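# Lift cloth off standing lanterns and lay it flat

## Task

Using the four arms (bases roughly at: arm1 x=+0.34, y=+0.74, z=+0.72 m, facing -90 degrees; arm2 x=-0.34, y=+0.74, z=+0.72, facing -90; arm3 x=-0.34, y=-0.74, z=+0.72, facing +90; arm4 x=+0.34, y=-0.74, z=+0.72, facing +90; headings counter-clockwise from +x), free the cloth from the lanterns that poke up through holes in it and lay it out flat. Every lantern has to stay upright on the spot it occupies now. While no gripper is holding the cloth, its mean height must never sink by more than about a thumb's length in a single drop, or the attempt fails. At the end, open all grippers and move the arms away; the outcome only counts if it stays put with no robot supporting it. No rigid object may be knocked over or pushed out of the work area (cloth does not count).

## Robot and tools

Setup: four identical i2rt Big YAM arms (arm1, arm2, arm3, arm4), each with six revolute joints, a two-finger gripper and a wrist camera. arm1 and arm2 stand on the +y side facing -y; arm3 and arm4 stand on the -y side facing +y. Two fixed room cameras, cam_high and cam_low, watch the table. With joints 1 and 6 at zero and the hand level and pointing ahead, the wrist camera rides on top of the hand looking toward the fingertips. Maximum reach is about 1.0 m from the joint-1 axis.

Frame: one shared scene frame, origin on the floor, +z up, distances in metres. The hand point is midway between the fingertips; the hand's z axis runs along the fingers and the fingers close along its y axis.

execute_actions: argument actions is a list holding a single action or nothing. An action is an object keyed by arm name; under each arm goes joints, an object of absolute joint targets (not offsets) by name. Any subset of arms and joints may be given. Names, units, ranges, and tolerance counted as arrived:
- joint1_rad: -2.879 to 2.879, ±0.045. Rotates the whole arm about its base; positive is counter-clockwise seen from above; 0 points the arm the way its base faces.
- joint2_rad: 0 to 3.141, ±0.14. Shoulder; 0 has the upper arm lying back roughly horizontal, larger values raise it and then tip it forward.
- joint3_rad: 0 to 3.019, ±0.09. Elbow; 0 folds the forearm onto the upper arm, larger values straighten it.
- joint4_rad: -1.692 to 1.57, ±0.055. Hand pitch; positive tilts the fingers up.
- joint5_rad: -1.57 to 1.57, ±0.03. Hand yaw; positive swings it to the arm's right.
- joint6_rad: -2.094 to 2.094, ±0.035. Hand roll; positive is clockwise when looking from behind the hand.
- gripper_m: 0 to 0.093, ±0.003. Fingertip gap in metres; grip force tops out near 50 to 62 N per pad, lower on some grippers.
All listed motions begin at once and may finish at different moments; each joint has its own speed, so the hand can sweep a wide, curved path between postures. An omitted joint or arm may still be driving toward an earlier target. An unknown key or an out-of-range number rejects the whole call and nothing moves. The optional cameras list picks which images return (names above, or "all"; omitted or null means all; [] means none). An empty actions list just reports state and pictures. The pictures line lists cameras in image order.

wait: seconds, 0 to 10. Issues nothing new; the scene keeps running and the usual state and images come back.

zoom_image: camera (one of the six names) and region [x0, y0, x1, y1] in pixels of that camera's most recent full image, top-left origin, at most 504 by 504. Gives a sharper close-up.

finished_scene: scene (integer) closes the current scene for good after the last command has been held; it reports success and supplies the next task. Sending a reply with no tool call ends everything.

Reading results: joint_positions gives current angles. joint_status tells how each commanded motion of the last accepted action ended. off_target: stopped short and may still be pushing. contact_stop or time_out: the old target is dropped and the joint holds where it halted, except that after time_out a joint may keep a target limited to 0.375, 0.375, 0.113, 0.225, 0.075, 0.3 rad (joints 1 to 6) from its position and keep pushing, moving on its own if freed; on_its_own lists such joints, and its "held at" value is the target, not the position. To relieve a push, command the reported position. A joint bearing a load sags. Very small target changes may not move a joint. "joint command not followed" (often with a cause: line) means a self- and inter-arm collision check blocked that arm's joint targets; its gripper target still runs, and blocked joints show not_followed and may be retried on later actions until given acceptable targets. Calls without an action never show this line. The check can react late and ignores fingers, gripper housings and wrist cameras, so arms can still collide; nothing in the state reports arms touching.

Hazards: the arms do not stop on contact and can push very hard. A hard squeeze between two robots ends the run as a failure; hard hits may too. Sustained loads heat motors; MOTOR HOT appears from 85 °C, and at 100 °C the arm goes limp and drops (OVER-TEMPERATURE FAULT, joints show limit_stop_at_motor_heat; resend targets afterwards). Heat persists partly into the next scene. The robot holds the last command while you compose a reply, so long thinking while carrying a load adds heat. Avoid drops, slips, slams and pushing lanterns. Arms act independently and do not wait for one another.

Cameras: calibration uses OpenCV conventions; K in image pixels, T_world_to_cam maps scene coordinates into camera coordinates, pos_world is camera position. Wrist cameras are 616x616 fisheye (theta_max_deg=95); cam_high (504x504, fovy 86.042, high above near y=-0.31 looking down) and cam_low (504x504, fovy 44.819, at x=1.91 looking along -x) are pinhole with radial distortion. Room cameras may be off by up to about 2.3 degrees and 9 mm; wrist camera poses come from joint readings and inherit their errors.

Each tool is called after "Request:" as a command line: name --argument value for each argument, lists and objects as JSON in quotes; but a table of rows of numbers goes row by row, as --pt "numbers of a row", without its own name.

## Session

I'll start by looking at the scene.

Request:
execute_actions --actions '[]'

Scene clock: 0.00 s.
Motor temperatures (°C, as the motors report them): arm1=[23 21 20 20 22 21] | arm2=[21 20 21 23 20 22] | arm3=[22 21 20 21 22 22] | arm4=[20 22 20 21 20 22]
arm1.joint_positions: joint1_rad=+0.004 joint2_rad=+0.448 joint3_rad=+1.468 joint4_rad=-1.524 joint5_rad=-0.017 joint6_rad=-0.016 gripper_m=+0.094
arm1.joint_status: not commanded
arm1.hand: x=+0.3426 y=+0.6224 z=+1.3034 quat_wxyz=(-0.368, -0.592, -0.621, +0.360) (m; scene frame)
arm2.joint_positions: joint1_rad=-0.013 joint2_rad=+0.446 joint3_rad=+1.461 joint4_rad=-1.526 joint5_rad=+0.002 joint6_rad=+0.004 gripper_m=+0.094
arm2.joint_status: not commanded
arm2.hand: x=-0.3396 y=+0.6126 z=+1.3664 quat_wxyz=(-0.352, -0.621, -0.601, +0.360) (m; scene frame)
arm3.joint_positions: joint1_rad=+0.009 joint2_rad=+0.439 joint3_rad=+1.449 joint4_rad=-1.519 joint5_rad=-0.011 joint6_rad=+0.005 gripper_m=+0.095
arm3.joint_status: not commanded
arm3.hand: x=-0.3465 y=-0.6188 z=+1.3324 quat_wxyz=(-0.350, +0.624, -0.592, -0.370) (m; scene frame)
arm4.joint_positions: joint1_rad=+0.002 joint2_rad=+0.439 joint3_rad=+1.476 joint4_rad=-1.542 joint5_rad=+0.004 joint6_rad=+0.007 gripper_m=+0.094
arm4.joint_status: not commanded
arm4.hand: x=+0.3418 y=-0.6272 z=+1.3910 quat_wxyz=(-0.367, +0.594, -0.621, -0.357) (m; scene frame)
pictures: arm1_cam_wrist, arm2_cam_wrist, arm3_cam_wrist, arm4_cam_wrist, cam_high, cam_low
Images, in order (width x height): arm1_cam_wrist 616x616, arm2_cam_wrist 616x616, arm3_cam_wrist 616x616, arm4_cam_wrist 616x616, cam_high 504x504, cam_low 504x504.

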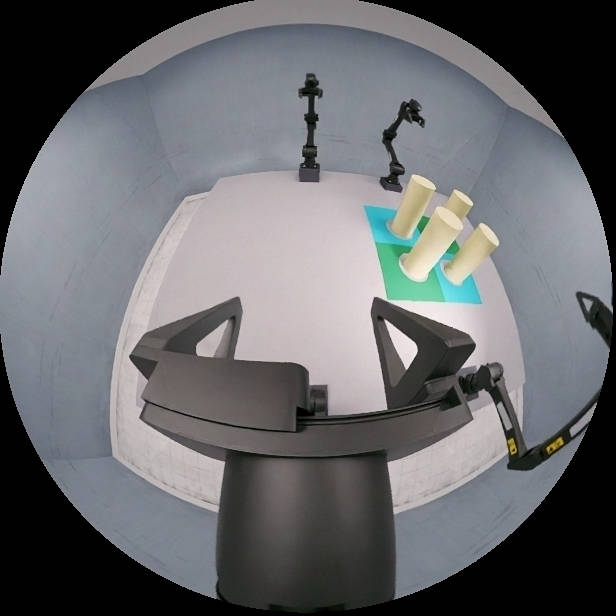

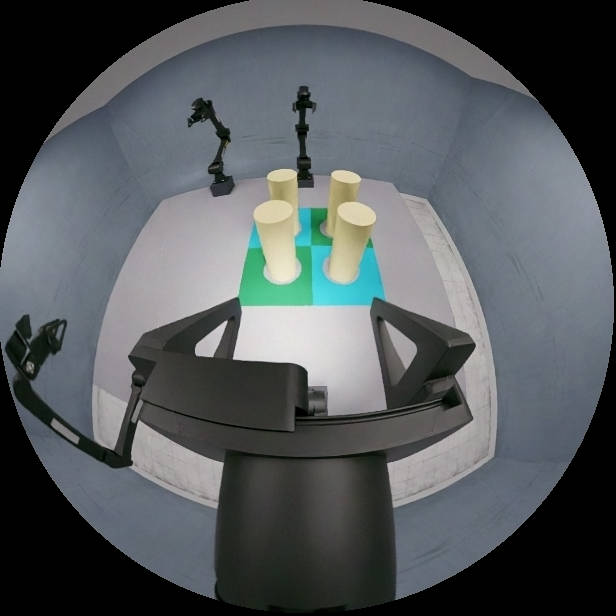

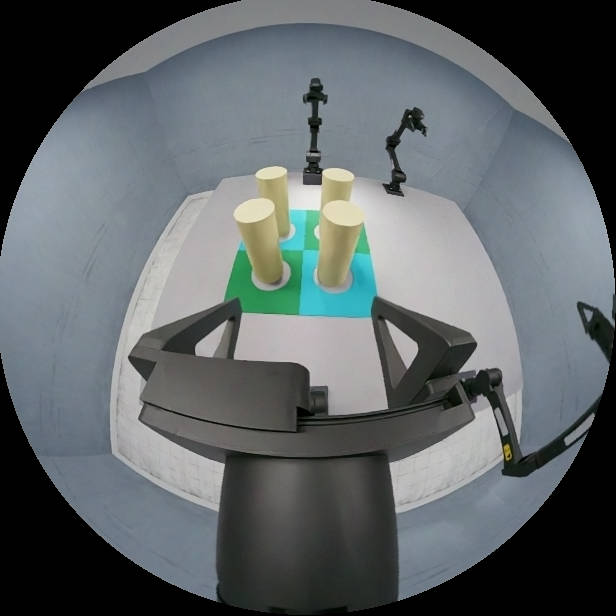

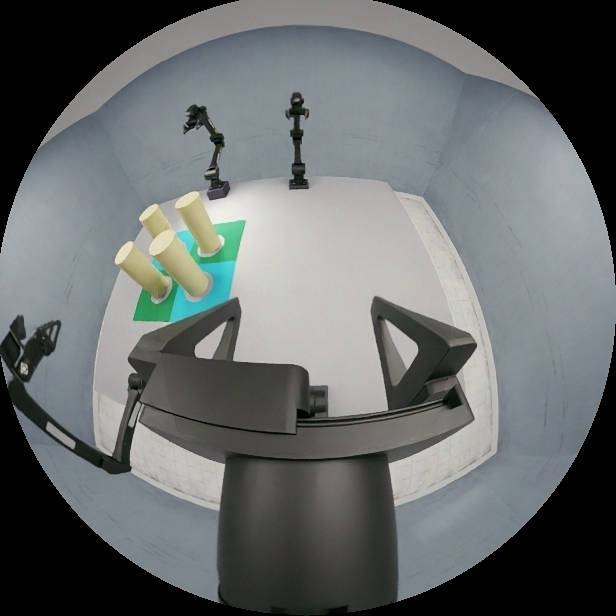

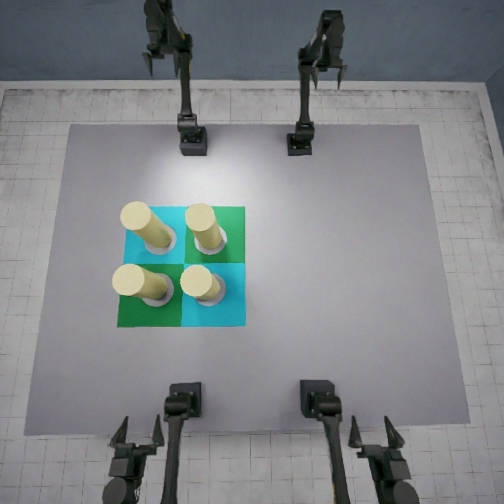

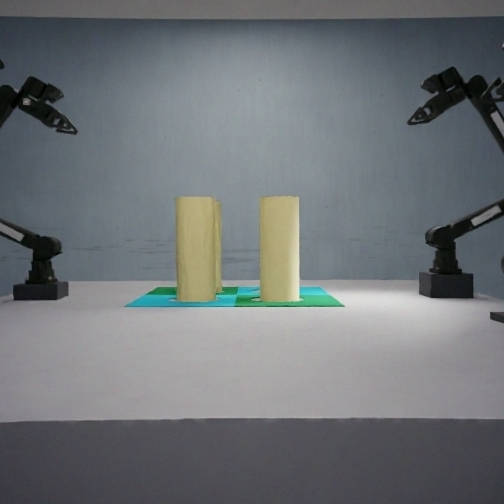

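Request:
execute_actions --actions '[{"arm1":{"joints":{"joint1_rad":-0.713,"joint2_rad":1.57,"joint3_rad":1.57,"joint4_rad":-1.57}},"arm2":{"joints":{"joint1_rad":-0.732,"joint2_rad":2.0,"joint3_rad":1.8,"joint4_rad":-1.37}},"arm3":{"joints":{"joint1_rad":0.852,"joint2_rad":1.8,"joint3_rad":1.4,"joint4_rad":-1.17}},"arm4":{"joints":{"joint1_rad":0.833,"joint2_rad":1.57,"joint3_rad":1.57,"joint4_rad":-1.0}}}]' --cameras '["cam_high","cam_low"]'

Scene clock: 22.13 s.
Motor temperatures (°C, as the motors report them): arm1=[23 21 22 20 22 21] | arm2=[21 20 23 24 20 22] | arm3=[22 21 22 21 22 22] | arm4=[20 22 23 21 20 22]
arm1.joint_positions: joint1_rad=-0.719 joint2_rad=+1.582 joint3_rad=+1.555 joint4_rad=-1.562 joint5_rad=-0.018 joint6_rad=-0.016 gripper_m=+0.094
arm1.joint_status: all done
arm1.hand: x=+0.0331 y=+0.3827 z=+0.9978 quat_wxyz=(-0.009, -0.904, -0.427, -0.007) (m; scene frame)
arm2.joint_positions: joint1_rad=-0.737 joint2_rad=+2.013 joint3_rad=+1.786 joint4_rad=-1.373 joint5_rad=+0.001 joint6_rad=+0.004 gripper_m=+0.094
arm2.joint_status: all done
arm2.hand: x=-0.7515 y=+0.2936 z=+0.9172 quat_wxyz=(+0.008, -0.918, -0.397, -0.015) (m; scene frame)
arm3.joint_positions: joint1_rad=+0.856 joint2_rad=+1.804 joint3_rad=+1.391 joint4_rad=-1.179 joint5_rad=-0.011 joint6_rad=+0.005 gripper_m=+0.095
arm3.joint_status: all done
arm3.hand: x=-0.7419 y=-0.4163 z=+0.8586 quat_wxyz=(+0.003, +0.942, -0.334, +0.011) (m; scene frame)
arm4.joint_positions: joint1_rad=+0.841 joint2_rad=+1.573 joint3_rad=+1.554 joint4_rad=-1.009 joint5_rad=+0.005 joint6_rad=+0.007 gripper_m=+0.094
arm4.joint_status: all done
arm4.hand: x=-0.0958 y=-0.3263 z=+1.1225 quat_wxyz=(-0.104, +0.892, -0.363, -0.251) (m; scene frame)
pictures: cam_high, cam_low
Images, in order (width x height): cam_high 504x504, cam_low 504x504.

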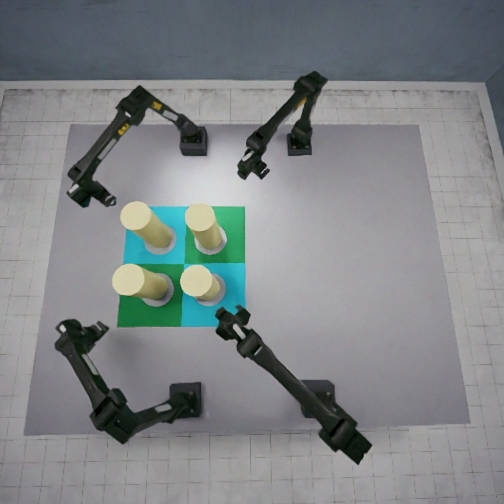

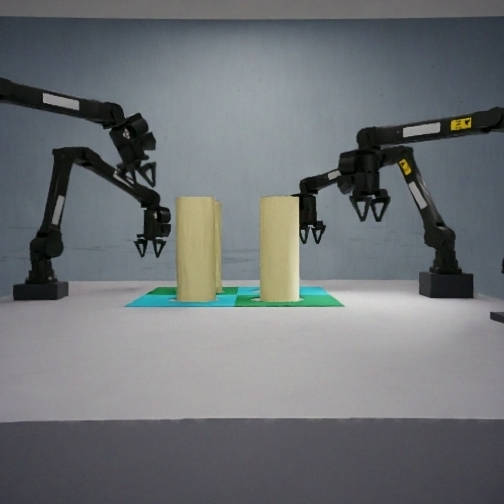

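Request:
execute_actions --actions '[{"arm1":{"joints":{"joint1_rad":-0.722,"joint2_rad":2.12,"joint3_rad":1.82,"joint4_rad":-1.25,"joint6_rad":0.05}},"arm2":{"joints":{"joint1_rad":-0.62,"joint2_rad":2.08,"joint3_rad":1.645,"joint4_rad":-1.11,"joint6_rad":-1.40}},"arm3":{"joints":{"joint1_rad":0.69,"joint2_rad":1.895,"joint3_rad":1.38,"joint4_rad":-1.035,"joint6_rad":1.51}},"arm4":{"joints":{"joint1_rad":0.85,"joint2_rad":2.06,"joint3_rad":1.525,"joint4_rad":-1.01,"joint6_rad":0.045}}}]'

Scene clock: 85.93 s.
Motor temperatures (°C, as the motors report them): arm1=[23 24 26 20 22 21] | arm2=[21 24 25 24 20 22] | arm3=[22 24 25 21 22 22] | arm4=[20 24 27 21 20 22]
arm1.joint_positions: joint1_rad=-0.719 joint2_rad=+2.133 joint3_rad=+1.795 joint4_rad=-1.258 joint5_rad=-0.018 joint6_rad=+0.035 gripper_m=+0.094
arm1.joint_status: all done
arm1.hand: x=-0.0741 y=+0.2550 z=+0.7900 quat_wxyz=(-0.007, -0.915, -0.404, -0.011) (m; scene frame)
arm2.joint_positions: joint1_rad=-0.617 joint2_rad=+2.098 joint3_rad=+1.644 joint4_rad=-1.125 joint5_rad=+0.001 joint6_rad=-1.389 gripper_m=+0.094
arm2.joint_status: all done
arm2.hand: x=-0.6961 y=+0.2456 z=+0.8156 quat_wxyz=(+0.000, -0.395, -0.919, -0.006) (m; scene frame)
arm3.joint_positions: joint1_rad=+0.691 joint2_rad=+1.903 joint3_rad=+1.377 joint4_rad=-1.051 joint5_rad=-0.011 joint6_rad=+1.497 gripper_m=+0.095
arm3.joint_status: all done
arm3.hand: x=-0.6949 y=-0.3397 z=+0.8042 quat_wxyz=(-0.001, +0.391, -0.920, +0.002) (m; scene frame)
arm4.joint_positions: joint1_rad=+0.841 joint2_rad=+2.052 joint3_rad=+1.504 joint4_rad=-1.009 joint5_rad=+0.005 joint6_rad=+0.031 gripper_m=+0.094
arm4.joint_status: all done
arm4.hand: x=-0.0874 y=-0.3329 z=+0.8213 quat_wxyz=(-0.008, +0.922, -0.388, -0.008) (m; scene frame)
pictures: arm1_cam_wrist, arm2_cam_wrist, arm3_cam_wrist, arm4_cam_wrist, cam_high, cam_low
camera_calibration (this result's frames):
arm1_cam_wrist: T_world_to_cam=[[-0.738482, 0.673656, -0.0288598, -0.201142], [0.531444, 0.60786, 0.589977, -0.578369], [0.414984, 0.42035, -0.806904, 0.691515], [0, 0, 0, 1]] pos_world=[-0.128137, 0.19639, 0.893405]
arm2_cam_wrist: T_world_to_cam=[[-0.728949, -0.684348, -0.0173585, -0.318107], [-0.558429, 0.579774, 0.593312, -1.01059], [-0.395968, 0.442187, -0.804785, 0.39392], [0, 0, 0, 1]] pos_world=[-0.64025, 0.194034, 0.911097]
arm3_cam_wrist: T_world_to_cam=[[0.721348, -0.692571, 0.00147411, 0.266072], [-0.564401, -0.586617, 0.580803, -1.05024], [-0.401382, -0.419793, -0.814043, 0.358143], [0, 0, 0, 1]] pos_world=[-0.640936, -0.28147, 0.901135]
arm4_cam_wrist: T_world_to_cam=[[0.709944, 0.704201, 0.00892571, 0.287718], [0.573004, -0.584953, 0.574019, -0.613545], [0.409446, -0.402407, -0.818794, 0.694914], [0, 0, 0, 1]] pos_world=[-0.13723, -0.281868, 0.918609]
Images, in order (width x height): arm1_cam_wrist 616x616, arm2_cam_wrist 616x616, arm3_cam_wrist 616x616, arm4_cam_wrist 616x616, cam_high 504x504, cam_low 504x504.

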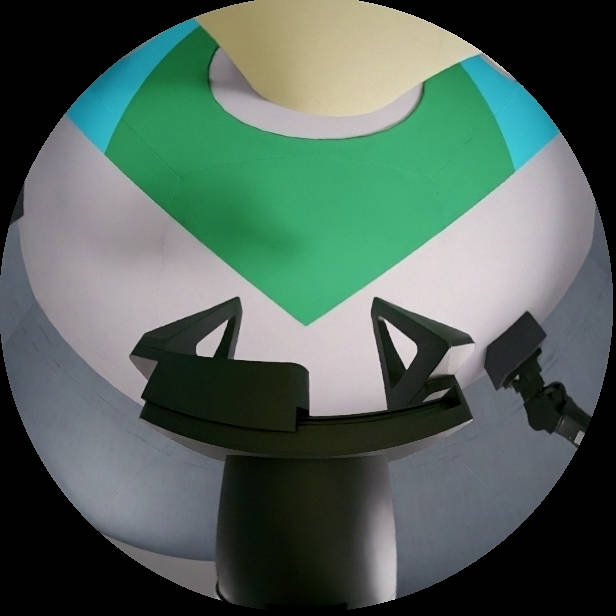

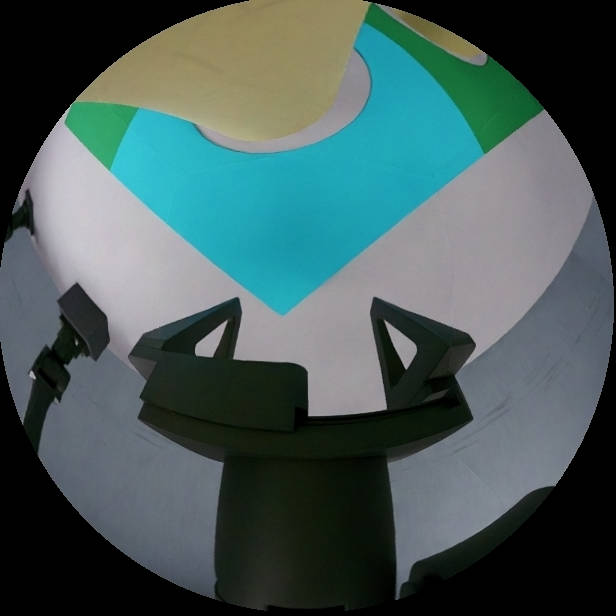

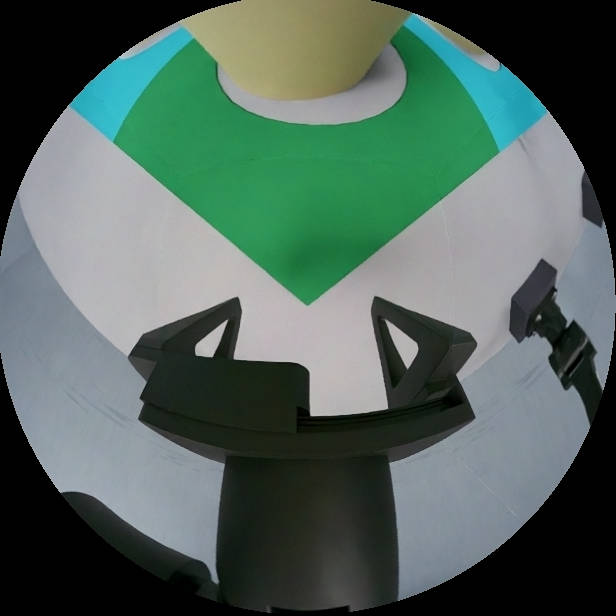

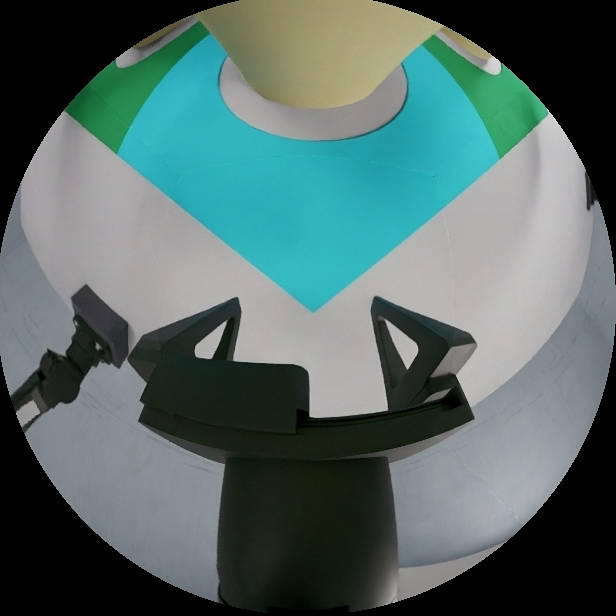

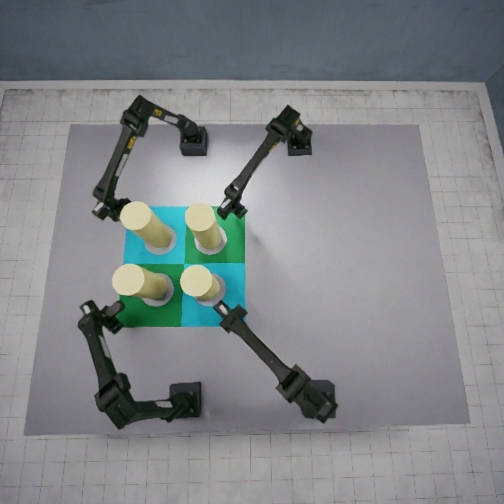

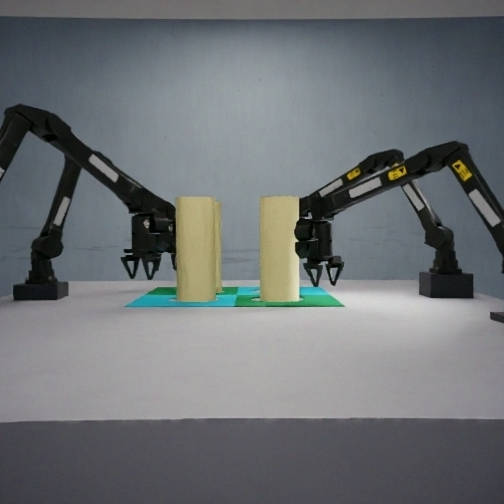

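Request:
zoom_image --camera "cam_low" --region '[100, 230, 360, 320]'

Region (100, 230, 360, 320) of cam_low's 504x504 image, scaled by 1.938, with more detail than that image has; it fills the top 174 rows of this view, and the rest is white.

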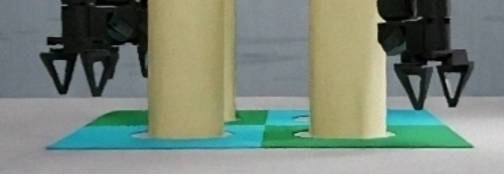

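Request:
execute_actions --actions '[{"arm1":{"joints":{"joint2_rad":2.17,"joint3_rad":1.75,"joint4_rad":-1.145}},"arm2":{"joints":{"joint1_rad":-0.635,"joint2_rad":2.10,"joint3_rad":1.475,"joint4_rad":-0.925}},"arm3":{"joints":{"joint1_rad":0.655,"joint2_rad":1.99,"joint3_rad":1.332,"joint4_rad":-0.895}},"arm4":{"joints":{"joint1_rad":0.812,"joint2_rad":2.145,"joint3_rad":1.43,"joint4_rad":-0.84}}}]'

Scene clock: 115.37 s.
Motor temperatures (°C, as the motors report them): arm1=[23 26 27 20 22 21] | arm2=[21 25 25 24 20 22] | arm3=[22 25 25 21 22 22] | arm4=[20 26 26 21 20 22]
arm1.joint_positions: joint1_rad=-0.719 joint2_rad=+2.170 joint3_rad=+1.748 joint4_rad=-1.155 joint5_rad=-0.018 joint6_rad=+0.035 gripper_m=+0.094
arm1.joint_status: all done
arm1.hand: x=-0.0763 y=+0.2521 z=+0.7506 quat_wxyz=(-0.012, -0.915, -0.404, -0.002) (m; scene frame)
arm2.joint_positions: joint1_rad=-0.628 joint2_rad=+2.104 joint3_rad=+1.477 joint4_rad=-0.940 joint5_rad=+0.001 joint6_rad=-1.390 gripper_m=+0.094
arm2.joint_status: all done
arm2.hand: x=-0.6841 y=+0.2736 z=+0.7576 quat_wxyz=(+0.001, -0.400, -0.917, -0.001) (m; scene frame)
arm3.joint_positions: joint1_rad=+0.653 joint2_rad=+2.000 joint3_rad=+1.328 joint4_rad=-0.910 joint5_rad=-0.011 joint6_rad=+1.498 gripper_m=+0.095
arm3.joint_status: all done
arm3.hand: x=-0.6780 y=-0.3267 z=+0.7386 quat_wxyz=(-0.002, +0.373, -0.928, +0.005) (m; scene frame)
arm4.joint_positions: joint1_rad=+0.823 joint2_rad=+2.147 joint3_rad=+1.423 joint4_rad=-0.849 joint5_rad=+0.005 joint6_rad=+0.032 gripper_m=+0.094
arm4.joint_status: all done
arm4.hand: x=-0.0689 y=-0.3358 z=+0.7435 quat_wxyz=(-0.005, +0.918, -0.396, -0.001) (m; scene frame)
pictures: arm1_cam_wrist, arm2_cam_wrist, arm3_cam_wrist, arm4_cam_wrist, cam_high, cam_low
camera_calibration (this result's frames):
arm1_cam_wrist: T_world_to_cam=[[-0.738786, 0.673292, -0.0295377, -0.201381], [0.538835, 0.616439, 0.57416, -0.54189], [0.404786, 0.408265, -0.81821, 0.672693], [0, 0, 0, 1]] pos_world=[-0.129084, 0.194993, 0.855587]
arm2_cam_wrist: T_world_to_cam=[[-0.736288, -0.676644, -0.00571963, -0.307148], [-0.548002, 0.591306, 0.591651, -0.980449], [-0.396955, 0.43876, -0.806174, 0.340983], [0, 0, 0, 1]] pos_world=[-0.628082, 0.222306, 0.853219]
arm3_cam_wrist: T_world_to_cam=[[0.693803, -0.720133, 0.00675354, 0.231443], [-0.588769, -0.561792, 0.581154, -1.00372], [-0.414714, -0.407183, -0.813766, 0.311879], [0, 0, 0, 1]] pos_world=[-0.622196, -0.270221, 0.835549]
arm4_cam_wrist: T_world_to_cam=[[0.722919, 0.690872, 0.00916588, 0.273568], [0.555749, -0.589309, 0.586394, -0.593054], [0.410524, -0.418821, -0.809974, 0.610484], [0, 0, 0, 1]] pos_world=[-0.118797, -0.282809, 0.839732]
Images, in order (width x height): arm1_cam_wrist 616x616, arm2_cam_wrist 616x616, arm3_cam_wrist 616x616, arm4_cam_wrist 616x616, cam_high 504x504, cam_low 504x504.

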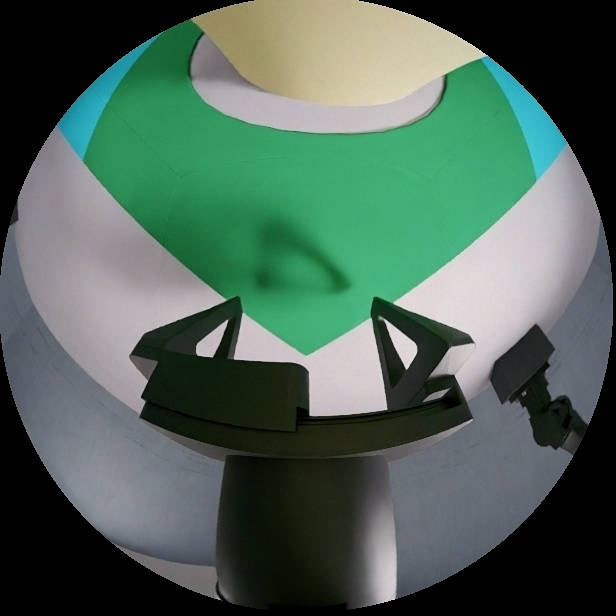

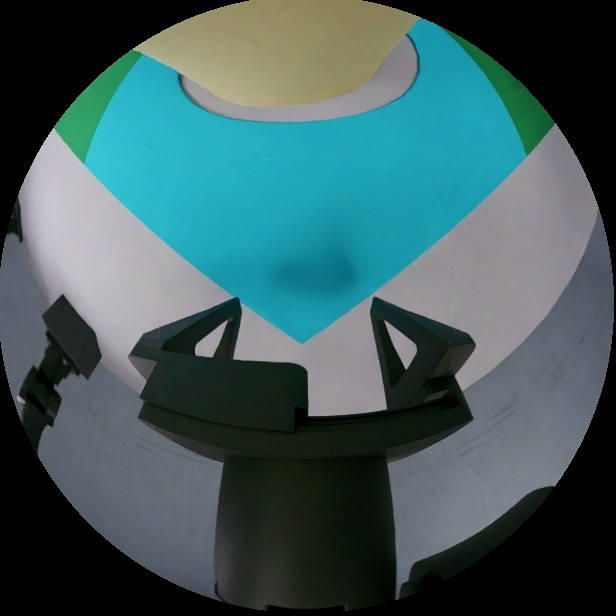

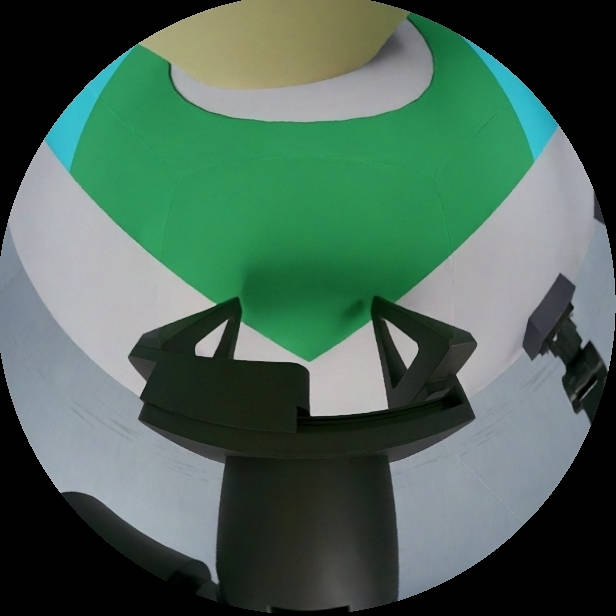

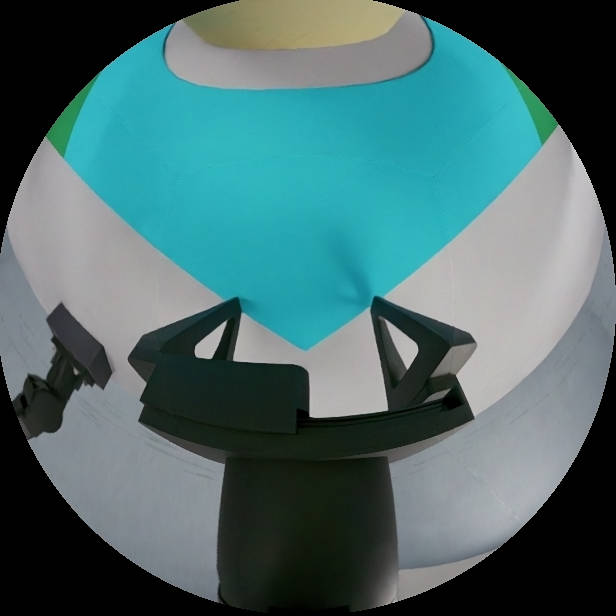

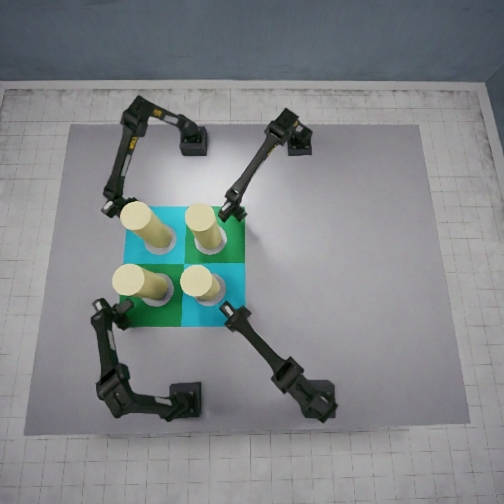

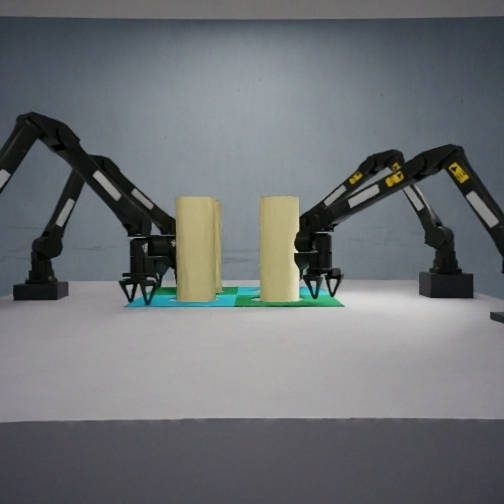

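Request:
execute_actions --actions '[{"arm1":{"joints":{"joint2_rad":2.21,"joint4_rad":-1.105,"gripper_m":0.06}},"arm2":{"joints":{"joint2_rad":2.155,"joint4_rad":-0.875,"gripper_m":0.06}},"arm3":{"joints":{"joint2_rad":2.015,"joint4_rad":-0.875,"gripper_m":0.06}},"arm4":{"joints":{"joint2_rad":2.168,"joint4_rad":-0.82,"gripper_m":0.06}}}]' --cameras '["arm1_cam_wrist","arm2_cam_wrist","arm3_cam_wrist","arm4_cam_wrist"]'

Scene clock: 122.43 s.
Motor temperatures (°C, as the motors report them): arm1=[23 27 26 20 22 21] | arm2=[21 25 25 24 20 22] | arm3=[22 25 25 21 22 22] | arm4=[20 26 26 21 20 22]
arm1.joint_positions: joint1_rad=-0.719 joint2_rad=+2.199 joint3_rad=+1.748 joint4_rad=-1.116 joint5_rad=-0.018 joint6_rad=+0.036 gripper_m=+0.060
arm1.joint_status: all done
arm1.hand: x=-0.0801 y=+0.2475 z=+0.7325 quat_wxyz=(-0.014, -0.915, -0.403, +0.003) (m; scene frame)
arm2.joint_positions: joint1_rad=-0.628 joint2_rad=+2.151 joint3_rad=+1.477 joint4_rad=-0.889 joint5_rad=+0.001 joint6_rad=-1.391 gripper_m=+0.060
arm2.joint_status: all done
arm2.hand: x=-0.6862 y=+0.2708 z=+0.7312 quat_wxyz=(+0.001, -0.399, -0.917, +0.002) (m; scene frame)
arm3.joint_positions: joint1_rad=+0.653 joint2_rad=+2.000 joint3_rad=+1.328 joint4_rad=-0.891 joint5_rad=-0.011 joint6_rad=+1.498 gripper_m=+0.060
arm3.joint_status: all done
arm3.hand: x=-0.6810 y=-0.3231 z=+0.7386 quat_wxyz=(+0.001, +0.373, -0.928, -0.004) (m; scene frame)
arm4.joint_positions: joint1_rad=+0.823 joint2_rad=+2.147 joint3_rad=+1.423 joint4_rad=-0.830 joint5_rad=+0.005 joint6_rad=+0.032 gripper_m=+0.060
arm4.joint_status: all done
arm4.hand: x=-0.0723 y=-0.3325 z=+0.7436 quat_wxyz=(-0.008, +0.918, -0.396, -0.010) (m; scene frame)
pictures: arm1_cam_wrist, arm2_cam_wrist, arm3_cam_wrist, arm4_cam_wrist
camera_calibration (this result's frames):
arm1_cam_wrist: T_world_to_cam=[[-0.738437, 0.673659, -0.0299054, -0.201416], [0.543129, 0.620468, 0.565712, -0.521053], [0.399652, 0.4015, -0.824061, 0.666828], [0, 0, 0, 1]] pos_world=[-0.132233, 0.191251, 0.838249]
arm2_cam_wrist: T_world_to_cam=[[-0.736036, -0.676941, -0.00159652, -0.313485], [-0.546746, 0.593082, 0.591035, -0.96354], [-0.399148, 0.435895, -0.806645, 0.319724], [0, 0, 0, 1]] pos_world=[-0.629931, 0.219881, 0.826888]
arm3_cam_wrist: T_world_to_cam=[[0.693922, -0.719946, -0.0122638, 0.250307], [-0.581593, -0.570449, 0.579945, -1.00046], [-0.424525, -0.395304, -0.814563, 0.309849], [0, 0, 0, 1]] pos_world=[-0.624017, -0.268021, 0.835676]
arm4_cam_wrist: T_world_to_cam=[[0.722999, 0.690795, 0.00868272, 0.274026], [0.563609, -0.597059, 0.570846, -0.579745], [0.399521, -0.407827, -0.821011, 0.624356], [0, 0, 0, 1]] pos_world=[-0.120814, -0.280808, 0.841169]
Images, in order (width x height): arm1_cam_wrist 616x616, arm2_cam_wrist 616x616, arm3_cam_wrist 616x616, arm4_cam_wrist 616x616.

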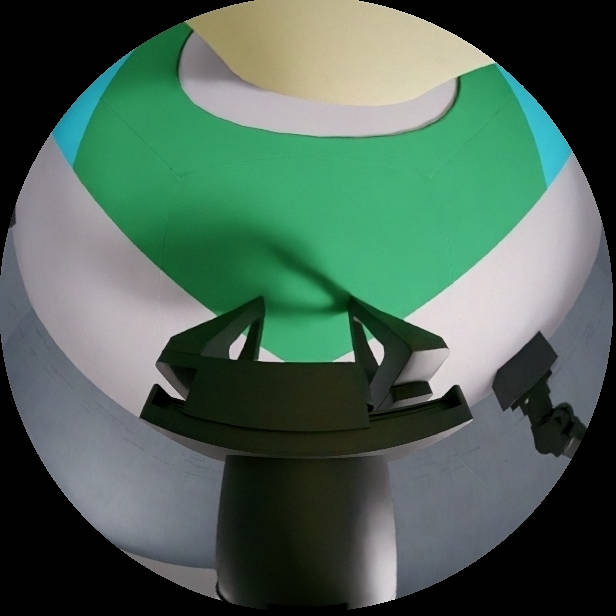

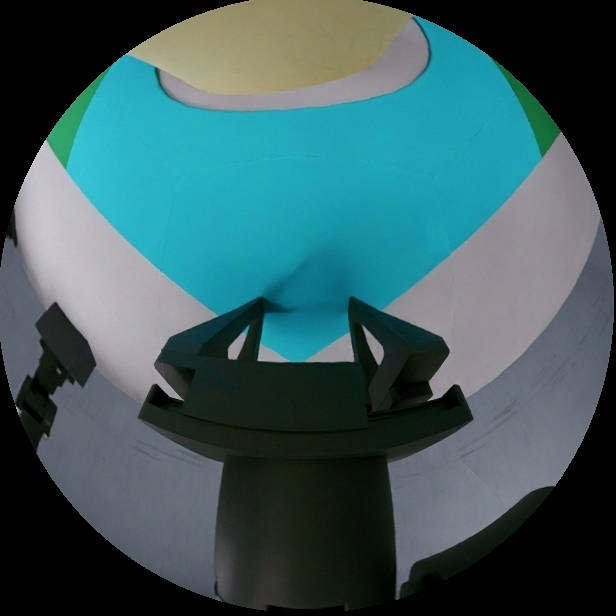

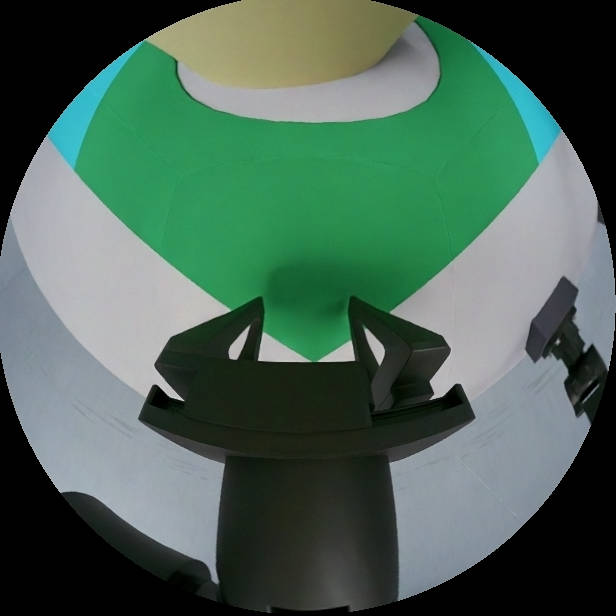

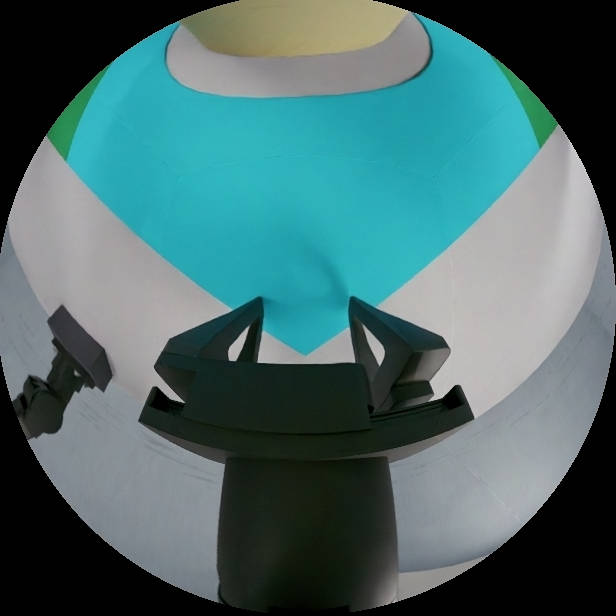

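Request:
execute_actions --actions '[{"arm1":{"joints":{"joint2_rad":2.23}},"arm2":{"joints":{"joint2_rad":2.18}},"arm3":{"joints":{"joint2_rad":2.045}},"arm4":{"joints":{"joint2_rad":2.195}}}]' --cameras '[]'

Request:
execute_actions --actions '[{"arm1":{"joints":{"gripper_m":0.0}},"arm2":{"joints":{"gripper_m":0.0}},"arm3":{"joints":{"gripper_m":0.0}},"arm4":{"joints":{"gripper_m":0.0}}}]' --cameras '["arm1_cam_wrist","arm2_cam_wrist","arm3_cam_wrist","arm4_cam_wrist"]'

Scene clock: 125.90 s.
Motor temperatures (°C, as the motors report them): arm1=[23 27 26 20 22 21] | arm2=[21 25 25 24 20 22] | arm3=[22 25 25 21 22 22] | arm4=[20 26 26 21 20 22]
arm1.joint_positions: joint1_rad=-0.719 joint2_rad=+2.199 joint3_rad=+1.748 joint4_rad=-1.116 joint5_rad=-0.018 joint6_rad=+0.036 gripper_m=+0.060
arm1.joint_status: all done
arm1.hand: x=-0.0801 y=+0.2475 z=+0.7325 quat_wxyz=(-0.014, -0.915, -0.403, +0.003) (m; scene frame)
arm2.joint_positions: joint1_rad=-0.628 joint2_rad=+2.152 joint3_rad=+1.477 joint4_rad=-0.889 joint5_rad=+0.001 joint6_rad=-1.391 gripper_m=+0.060
arm2.joint_status: all done
arm2.hand: x=-0.6861 y=+0.2710 z=+0.7308 quat_wxyz=(+0.001, -0.399, -0.917, +0.001) (m; scene frame)
arm3.joint_positions: joint1_rad=+0.653 joint2_rad=+2.018 joint3_rad=+1.328 joint4_rad=-0.888 joint5_rad=-0.011 joint6_rad=+1.498 gripper_m=+0.060
arm3.joint_status: all done
arm3.hand: x=-0.6795 y=-0.3248 z=+0.7295 quat_wxyz=(-0.001, +0.373, -0.928, +0.003) (m; scene frame)
arm4.joint_positions: joint1_rad=+0.823 joint2_rad=+2.156 joint3_rad=+1.423 joint4_rad=-0.828 joint5_rad=+0.005 joint6_rad=+0.032 gripper_m=+0.060
arm4.joint_status: all done
arm4.hand: x=-0.0713 y=-0.3335 z=+0.7386 quat_wxyz=(-0.007, +0.918, -0.396, -0.007) (m; scene frame)
pictures: none
No camera images: the call's "cameras" was empty. Leave "cameras" out to get every camera's image.

Scene clock: 126.53 s.
Motor temperatures (°C, as the motors report them): arm1=[23 27 26 20 22 21] | arm2=[21 25 25 24 20 22] | arm3=[22 25 25 21 22 22] | arm4=[20 26 26 21 20 22]
arm1.joint_positions: joint1_rad=-0.719 joint2_rad=+2.199 joint3_rad=+1.748 joint4_rad=-1.116 joint5_rad=-0.017 joint6_rad=+0.036 gripper_m=+0.001
arm1.joint_status: all done
arm1.hand: x=-0.0802 y=+0.2475 z=+0.7325 quat_wxyz=(-0.014, -0.915, -0.403, +0.003) (m; scene frame)
arm2.joint_positions: joint1_rad=-0.628 joint2_rad=+2.152 joint3_rad=+1.477 joint4_rad=-0.887 joint5_rad=+0.001 joint6_rad=-1.391 gripper_m=+0.000
arm2.joint_status: all done
arm2.hand: x=-0.6863 y=+0.2706 z=+0.7308 quat_wxyz=(+0.002, -0.399, -0.917, +0.002) (m; scene frame)
arm3.joint_positions: joint1_rad=+0.653 joint2_rad=+2.018 joint3_rad=+1.328 joint4_rad=-0.882 joint5_rad=-0.011 joint6_rad=+1.498 gripper_m=+0.001
arm3.joint_status: all done
arm3.hand: x=-0.6804 y=-0.3237 z=+0.7295 quat_wxyz=(+0.000, +0.372, -0.928, +0.000) (m; scene frame)
arm4.joint_positions: joint1_rad=+0.823 joint2_rad=+2.156 joint3_rad=+1.423 joint4_rad=-0.828 joint5_rad=+0.005 joint6_rad=+0.032 gripper_m=+0.001
arm4.joint_status: all done
arm4.hand: x=-0.0714 y=-0.3336 z=+0.7386 quat_wxyz=(-0.007, +0.918, -0.396, -0.007) (m; scene frame)
pictures: arm1_cam_wrist, arm2_cam_wrist, arm3_cam_wrist, arm4_cam_wrist
camera_calibration (this result's frames):
arm1_cam_wrist: T_world_to_cam=[[-0.738441, 0.673672, -0.0295244, -0.201764], [0.543298, 0.620325, 0.565707, -0.520999], [0.399416, 0.401701, -0.824077, 0.666773], [0, 0, 0, 1]] pos_world=[-0.132253, 0.191268, 0.838248]
arm2_cam_wrist: T_world_to_cam=[[-0.735777, -0.677223, -0.000472249, -0.314359], [-0.546569, 0.593414, 0.590866, -0.963086], [-0.399868, 0.435004, -0.806769, 0.319251], [0, 0, 0, 1]] pos_world=[-0.630033, 0.219742, 0.826468]
arm3_cam_wrist: T_world_to_cam=[[0.693346, -0.720596, -0.00351624, 0.242354], [-0.585325, -0.566023, 0.580528, -0.996687], [-0.420316, -0.400449, -0.814233, 0.303415], [0, 0, 0, 1]] pos_world=[-0.623891, -0.268007, 0.826507]
arm4_cam_wrist: T_world_to_cam=[[0.72323, 0.69056, 0.00808751, 0.274529], [0.560899, -0.594186, 0.576484, -0.581407], [0.402903, -0.412394, -0.817068, 0.615334], [0, 0, 0, 1]] pos_world=[-0.120356, -0.281282, 0.835721]
Images, in order (width x height): arm1_cam_wrist 616x616, arm2_cam_wrist 616x616, arm3_cam_wrist 616x616, arm4_cam_wrist 616x616.

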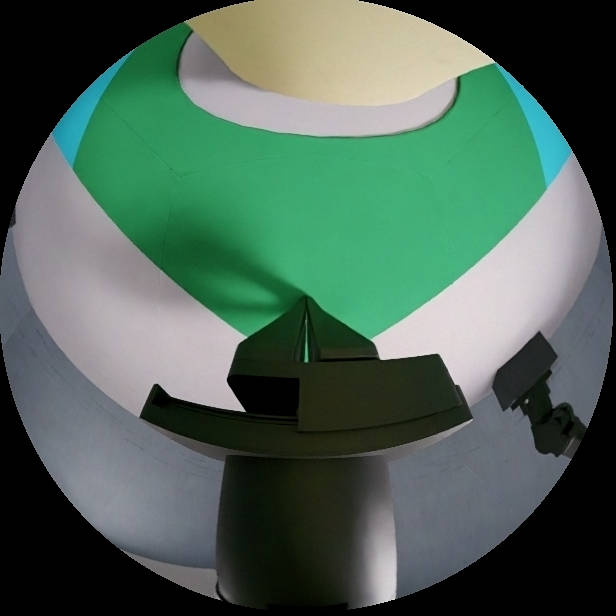

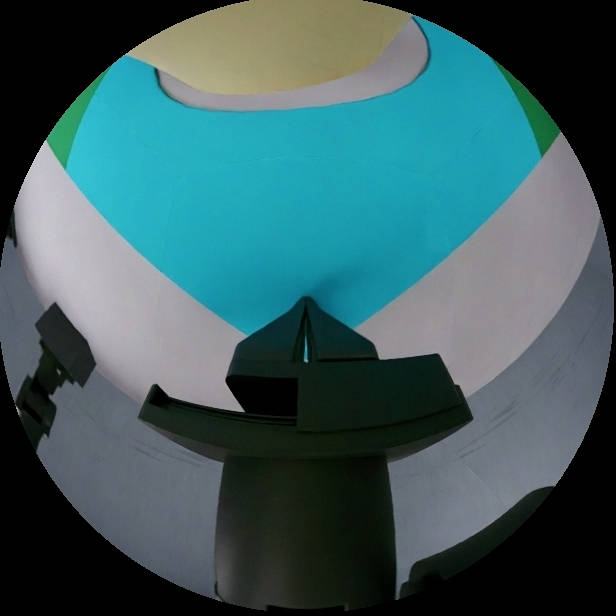

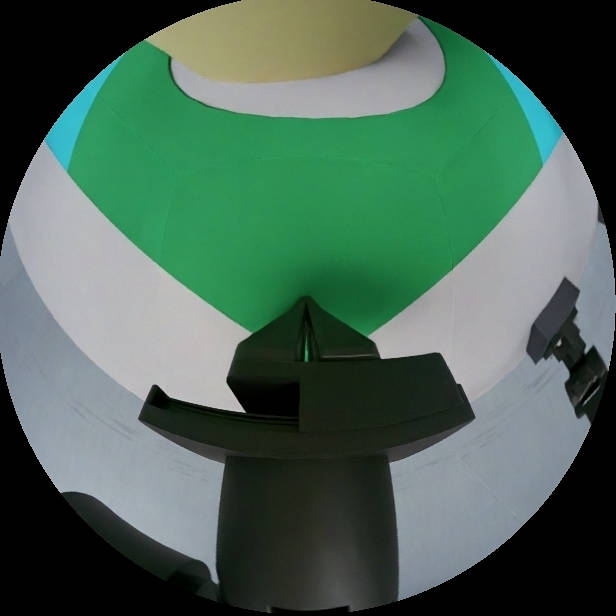

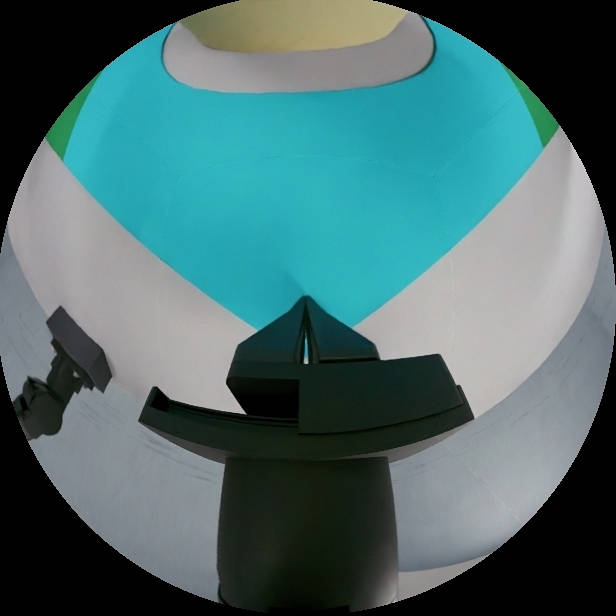

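Request:
execute_actions --actions '[{"arm1":{"joints":{"joint2_rad":2.14,"joint4_rad":-1.17}},"arm2":{"joints":{"joint2_rad":2.09,"joint4_rad":-0.945}},"arm3":{"joints":{"joint2_rad":1.955,"joint4_rad":-0.94}},"arm4":{"joints":{"joint2_rad":2.095,"joint4_rad":-0.885}}}]' --cameras '["arm1_cam_wrist","arm3_cam_wrist","cam_low"]'

Scene clock: 129.33 s.
Motor temperatures (°C, as the motors report them): arm1=[23 27 26 20 22 21] | arm2=[21 25 25 24 20 22] | arm3=[22 25 25 21 22 22] | arm4=[20 26 26 21 20 22]
arm1.joint_positions: joint1_rad=-0.719 joint2_rad=+2.157 joint3_rad=+1.748 joint4_rad=-1.161 joint5_rad=-0.017 joint6_rad=+0.036 gripper_m=+0.001
arm1.joint_status: all done
arm1.hand: x=-0.0765 y=+0.2520 z=+0.7584 quat_wxyz=(-0.013, -0.915, -0.403, +0.002) (m; scene frame)
arm2.joint_positions: joint1_rad=-0.628 joint2_rad=+2.098 joint3_rad=+1.477 joint4_rad=-0.931 joint5_rad=+0.001 joint6_rad=-1.391 gripper_m=+0.000
arm2.joint_status: all done
arm2.hand: x=-0.6861 y=+0.2709 z=+0.7608 quat_wxyz=(+0.003, -0.399, -0.917, +0.007) (m; scene frame)
arm3.joint_positions: joint1_rad=+0.653 joint2_rad=+1.982 joint3_rad=+1.328 joint4_rad=-0.926 joint5_rad=-0.011 joint6_rad=+1.498 gripper_m=+0.001
arm3.joint_status: all done
arm3.hand: x=-0.6775 y=-0.3275 z=+0.7479 quat_wxyz=(-0.001, +0.372, -0.928, +0.004) (m; scene frame)
arm4.joint_positions: joint1_rad=+0.823 joint2_rad=+2.084 joint3_rad=+1.423 joint4_rad=-0.878 joint5_rad=+0.005 joint6_rad=+0.032 gripper_m=+0.001
arm4.joint_status: all done
arm4.hand: x=-0.0729 y=-0.3322 z=+0.7783 quat_wxyz=(-0.011, +0.918, -0.396, -0.017) (m; scene frame)
pictures: arm1_cam_wrist, arm3_cam_wrist, cam_low
camera_calibration (this result's frames):
arm1_cam_wrist: T_world_to_cam=[[-0.738393, 0.673729, -0.0294171, -0.201421], [0.542168, 0.619015, 0.568221, -0.542122], [0.401037, 0.403621, -0.82235, 0.683157], [0, 0, 0, 1]] pos_world=[-0.128778, 0.195548, 0.863914]
arm3_cam_wrist: T_world_to_cam=[[0.69328, -0.720654, 0.00447164, 0.231637], [-0.58834, -0.562386, 0.581015, -1.00905], [-0.416196, -0.405437, -0.813881, 0.31897], [0, 0, 0, 1]] pos_world=[-0.621496, -0.27122, 0.844838]
Images, in order (width x height): arm1_cam_wrist 616x616, arm3_cam_wrist 616x616, cam_low 504x504.

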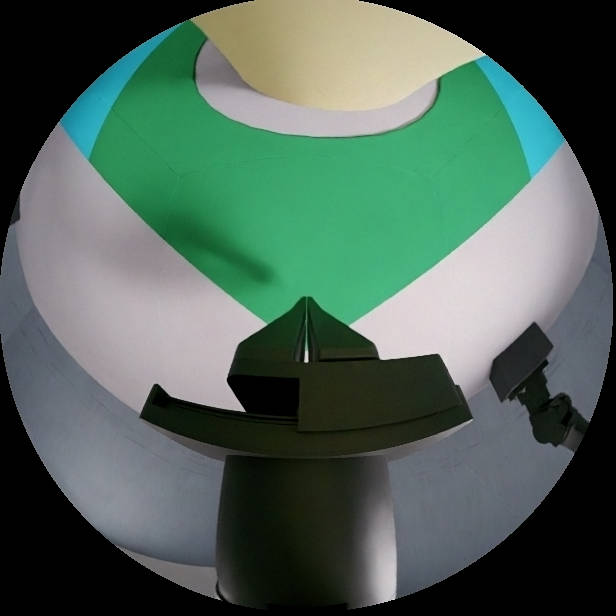

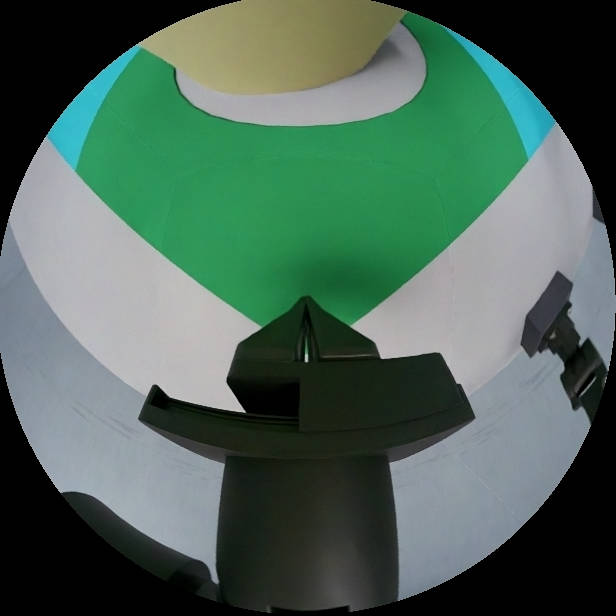

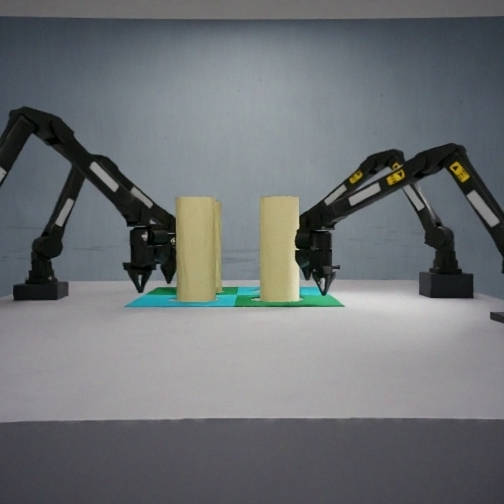

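Request:
execute_actions --actions '[{"arm1":{"joints":{"joint2_rad":2.045,"joint3_rad":1.60,"joint4_rad":-1.10,"gripper_m":0.093}},"arm2":{"joints":{"joint1_rad":-0.688,"joint3_rad":1.42,"joint4_rad":-0.865,"joint6_rad":-1.45,"gripper_m":0.093}},"arm3":{"joints":{"joint1_rad":0.715,"joint6_rad":1.56,"gripper_m":0.093}},"arm4":{"joints":{"joint3_rad":1.35,"joint4_rad":-0.825,"gripper_m":0.093}}}]' --cameras '[]'

Scene clock: 148.53 s.
Motor temperatures (°C, as the motors report them): arm1=[23 28 26 20 22 21] | arm2=[21 25 25 24 20 22] | arm3=[22 26 25 21 22 22] | arm4=[20 26 25 21 20 22]
arm1.joint_positions: joint1_rad=-0.719 joint2_rad=+2.059 joint3_rad=+1.603 joint4_rad=-1.111 joint5_rad=-0.017 joint6_rad=+0.036 gripper_m=+0.093
arm1.joint_status: all done
arm1.hand: x=-0.0537 y=+0.2789 z=+0.7667 quat_wxyz=(-0.014, -0.915, -0.403, +0.003) (m; scene frame)
arm2.joint_positions: joint1_rad=-0.695 joint2_rad=+2.097 joint3_rad=+1.425 joint4_rad=-0.881 joint5_rad=+0.001 joint6_rad=-1.439 gripper_m=+0.093
arm2.joint_status: all done
arm2.hand: x=-0.7087 y=+0.3046 z=+0.7458 quat_wxyz=(+0.003, -0.408, -0.913, +0.007) (m; scene frame)
arm3.joint_positions: joint1_rad=+0.721 joint2_rad=+1.982 joint3_rad=+1.328 joint4_rad=-0.926 joint5_rad=-0.011 joint6_rad=+1.547 gripper_m=+0.093
arm3.joint_status: all done
arm3.hand: x=-0.7048 y=-0.3519 z=+0.7475 quat_wxyz=(-0.002, +0.382, -0.924, +0.004) (m; scene frame)
arm4.joint_positions: joint1_rad=+0.823 joint2_rad=+2.085 joint3_rad=+1.347 joint4_rad=-0.833 joint5_rad=+0.005 joint6_rad=+0.032 gripper_m=+0.093
arm4.joint_status: all done
arm4.hand: x=-0.0540 y=-0.3509 z=+0.7551 quat_wxyz=(-0.005, +0.918, -0.396, -0.002) (m; scene frame)
pictures: none
No camera images: the call's "cameras" was empty. Leave "cameras" out to get every camera's image.


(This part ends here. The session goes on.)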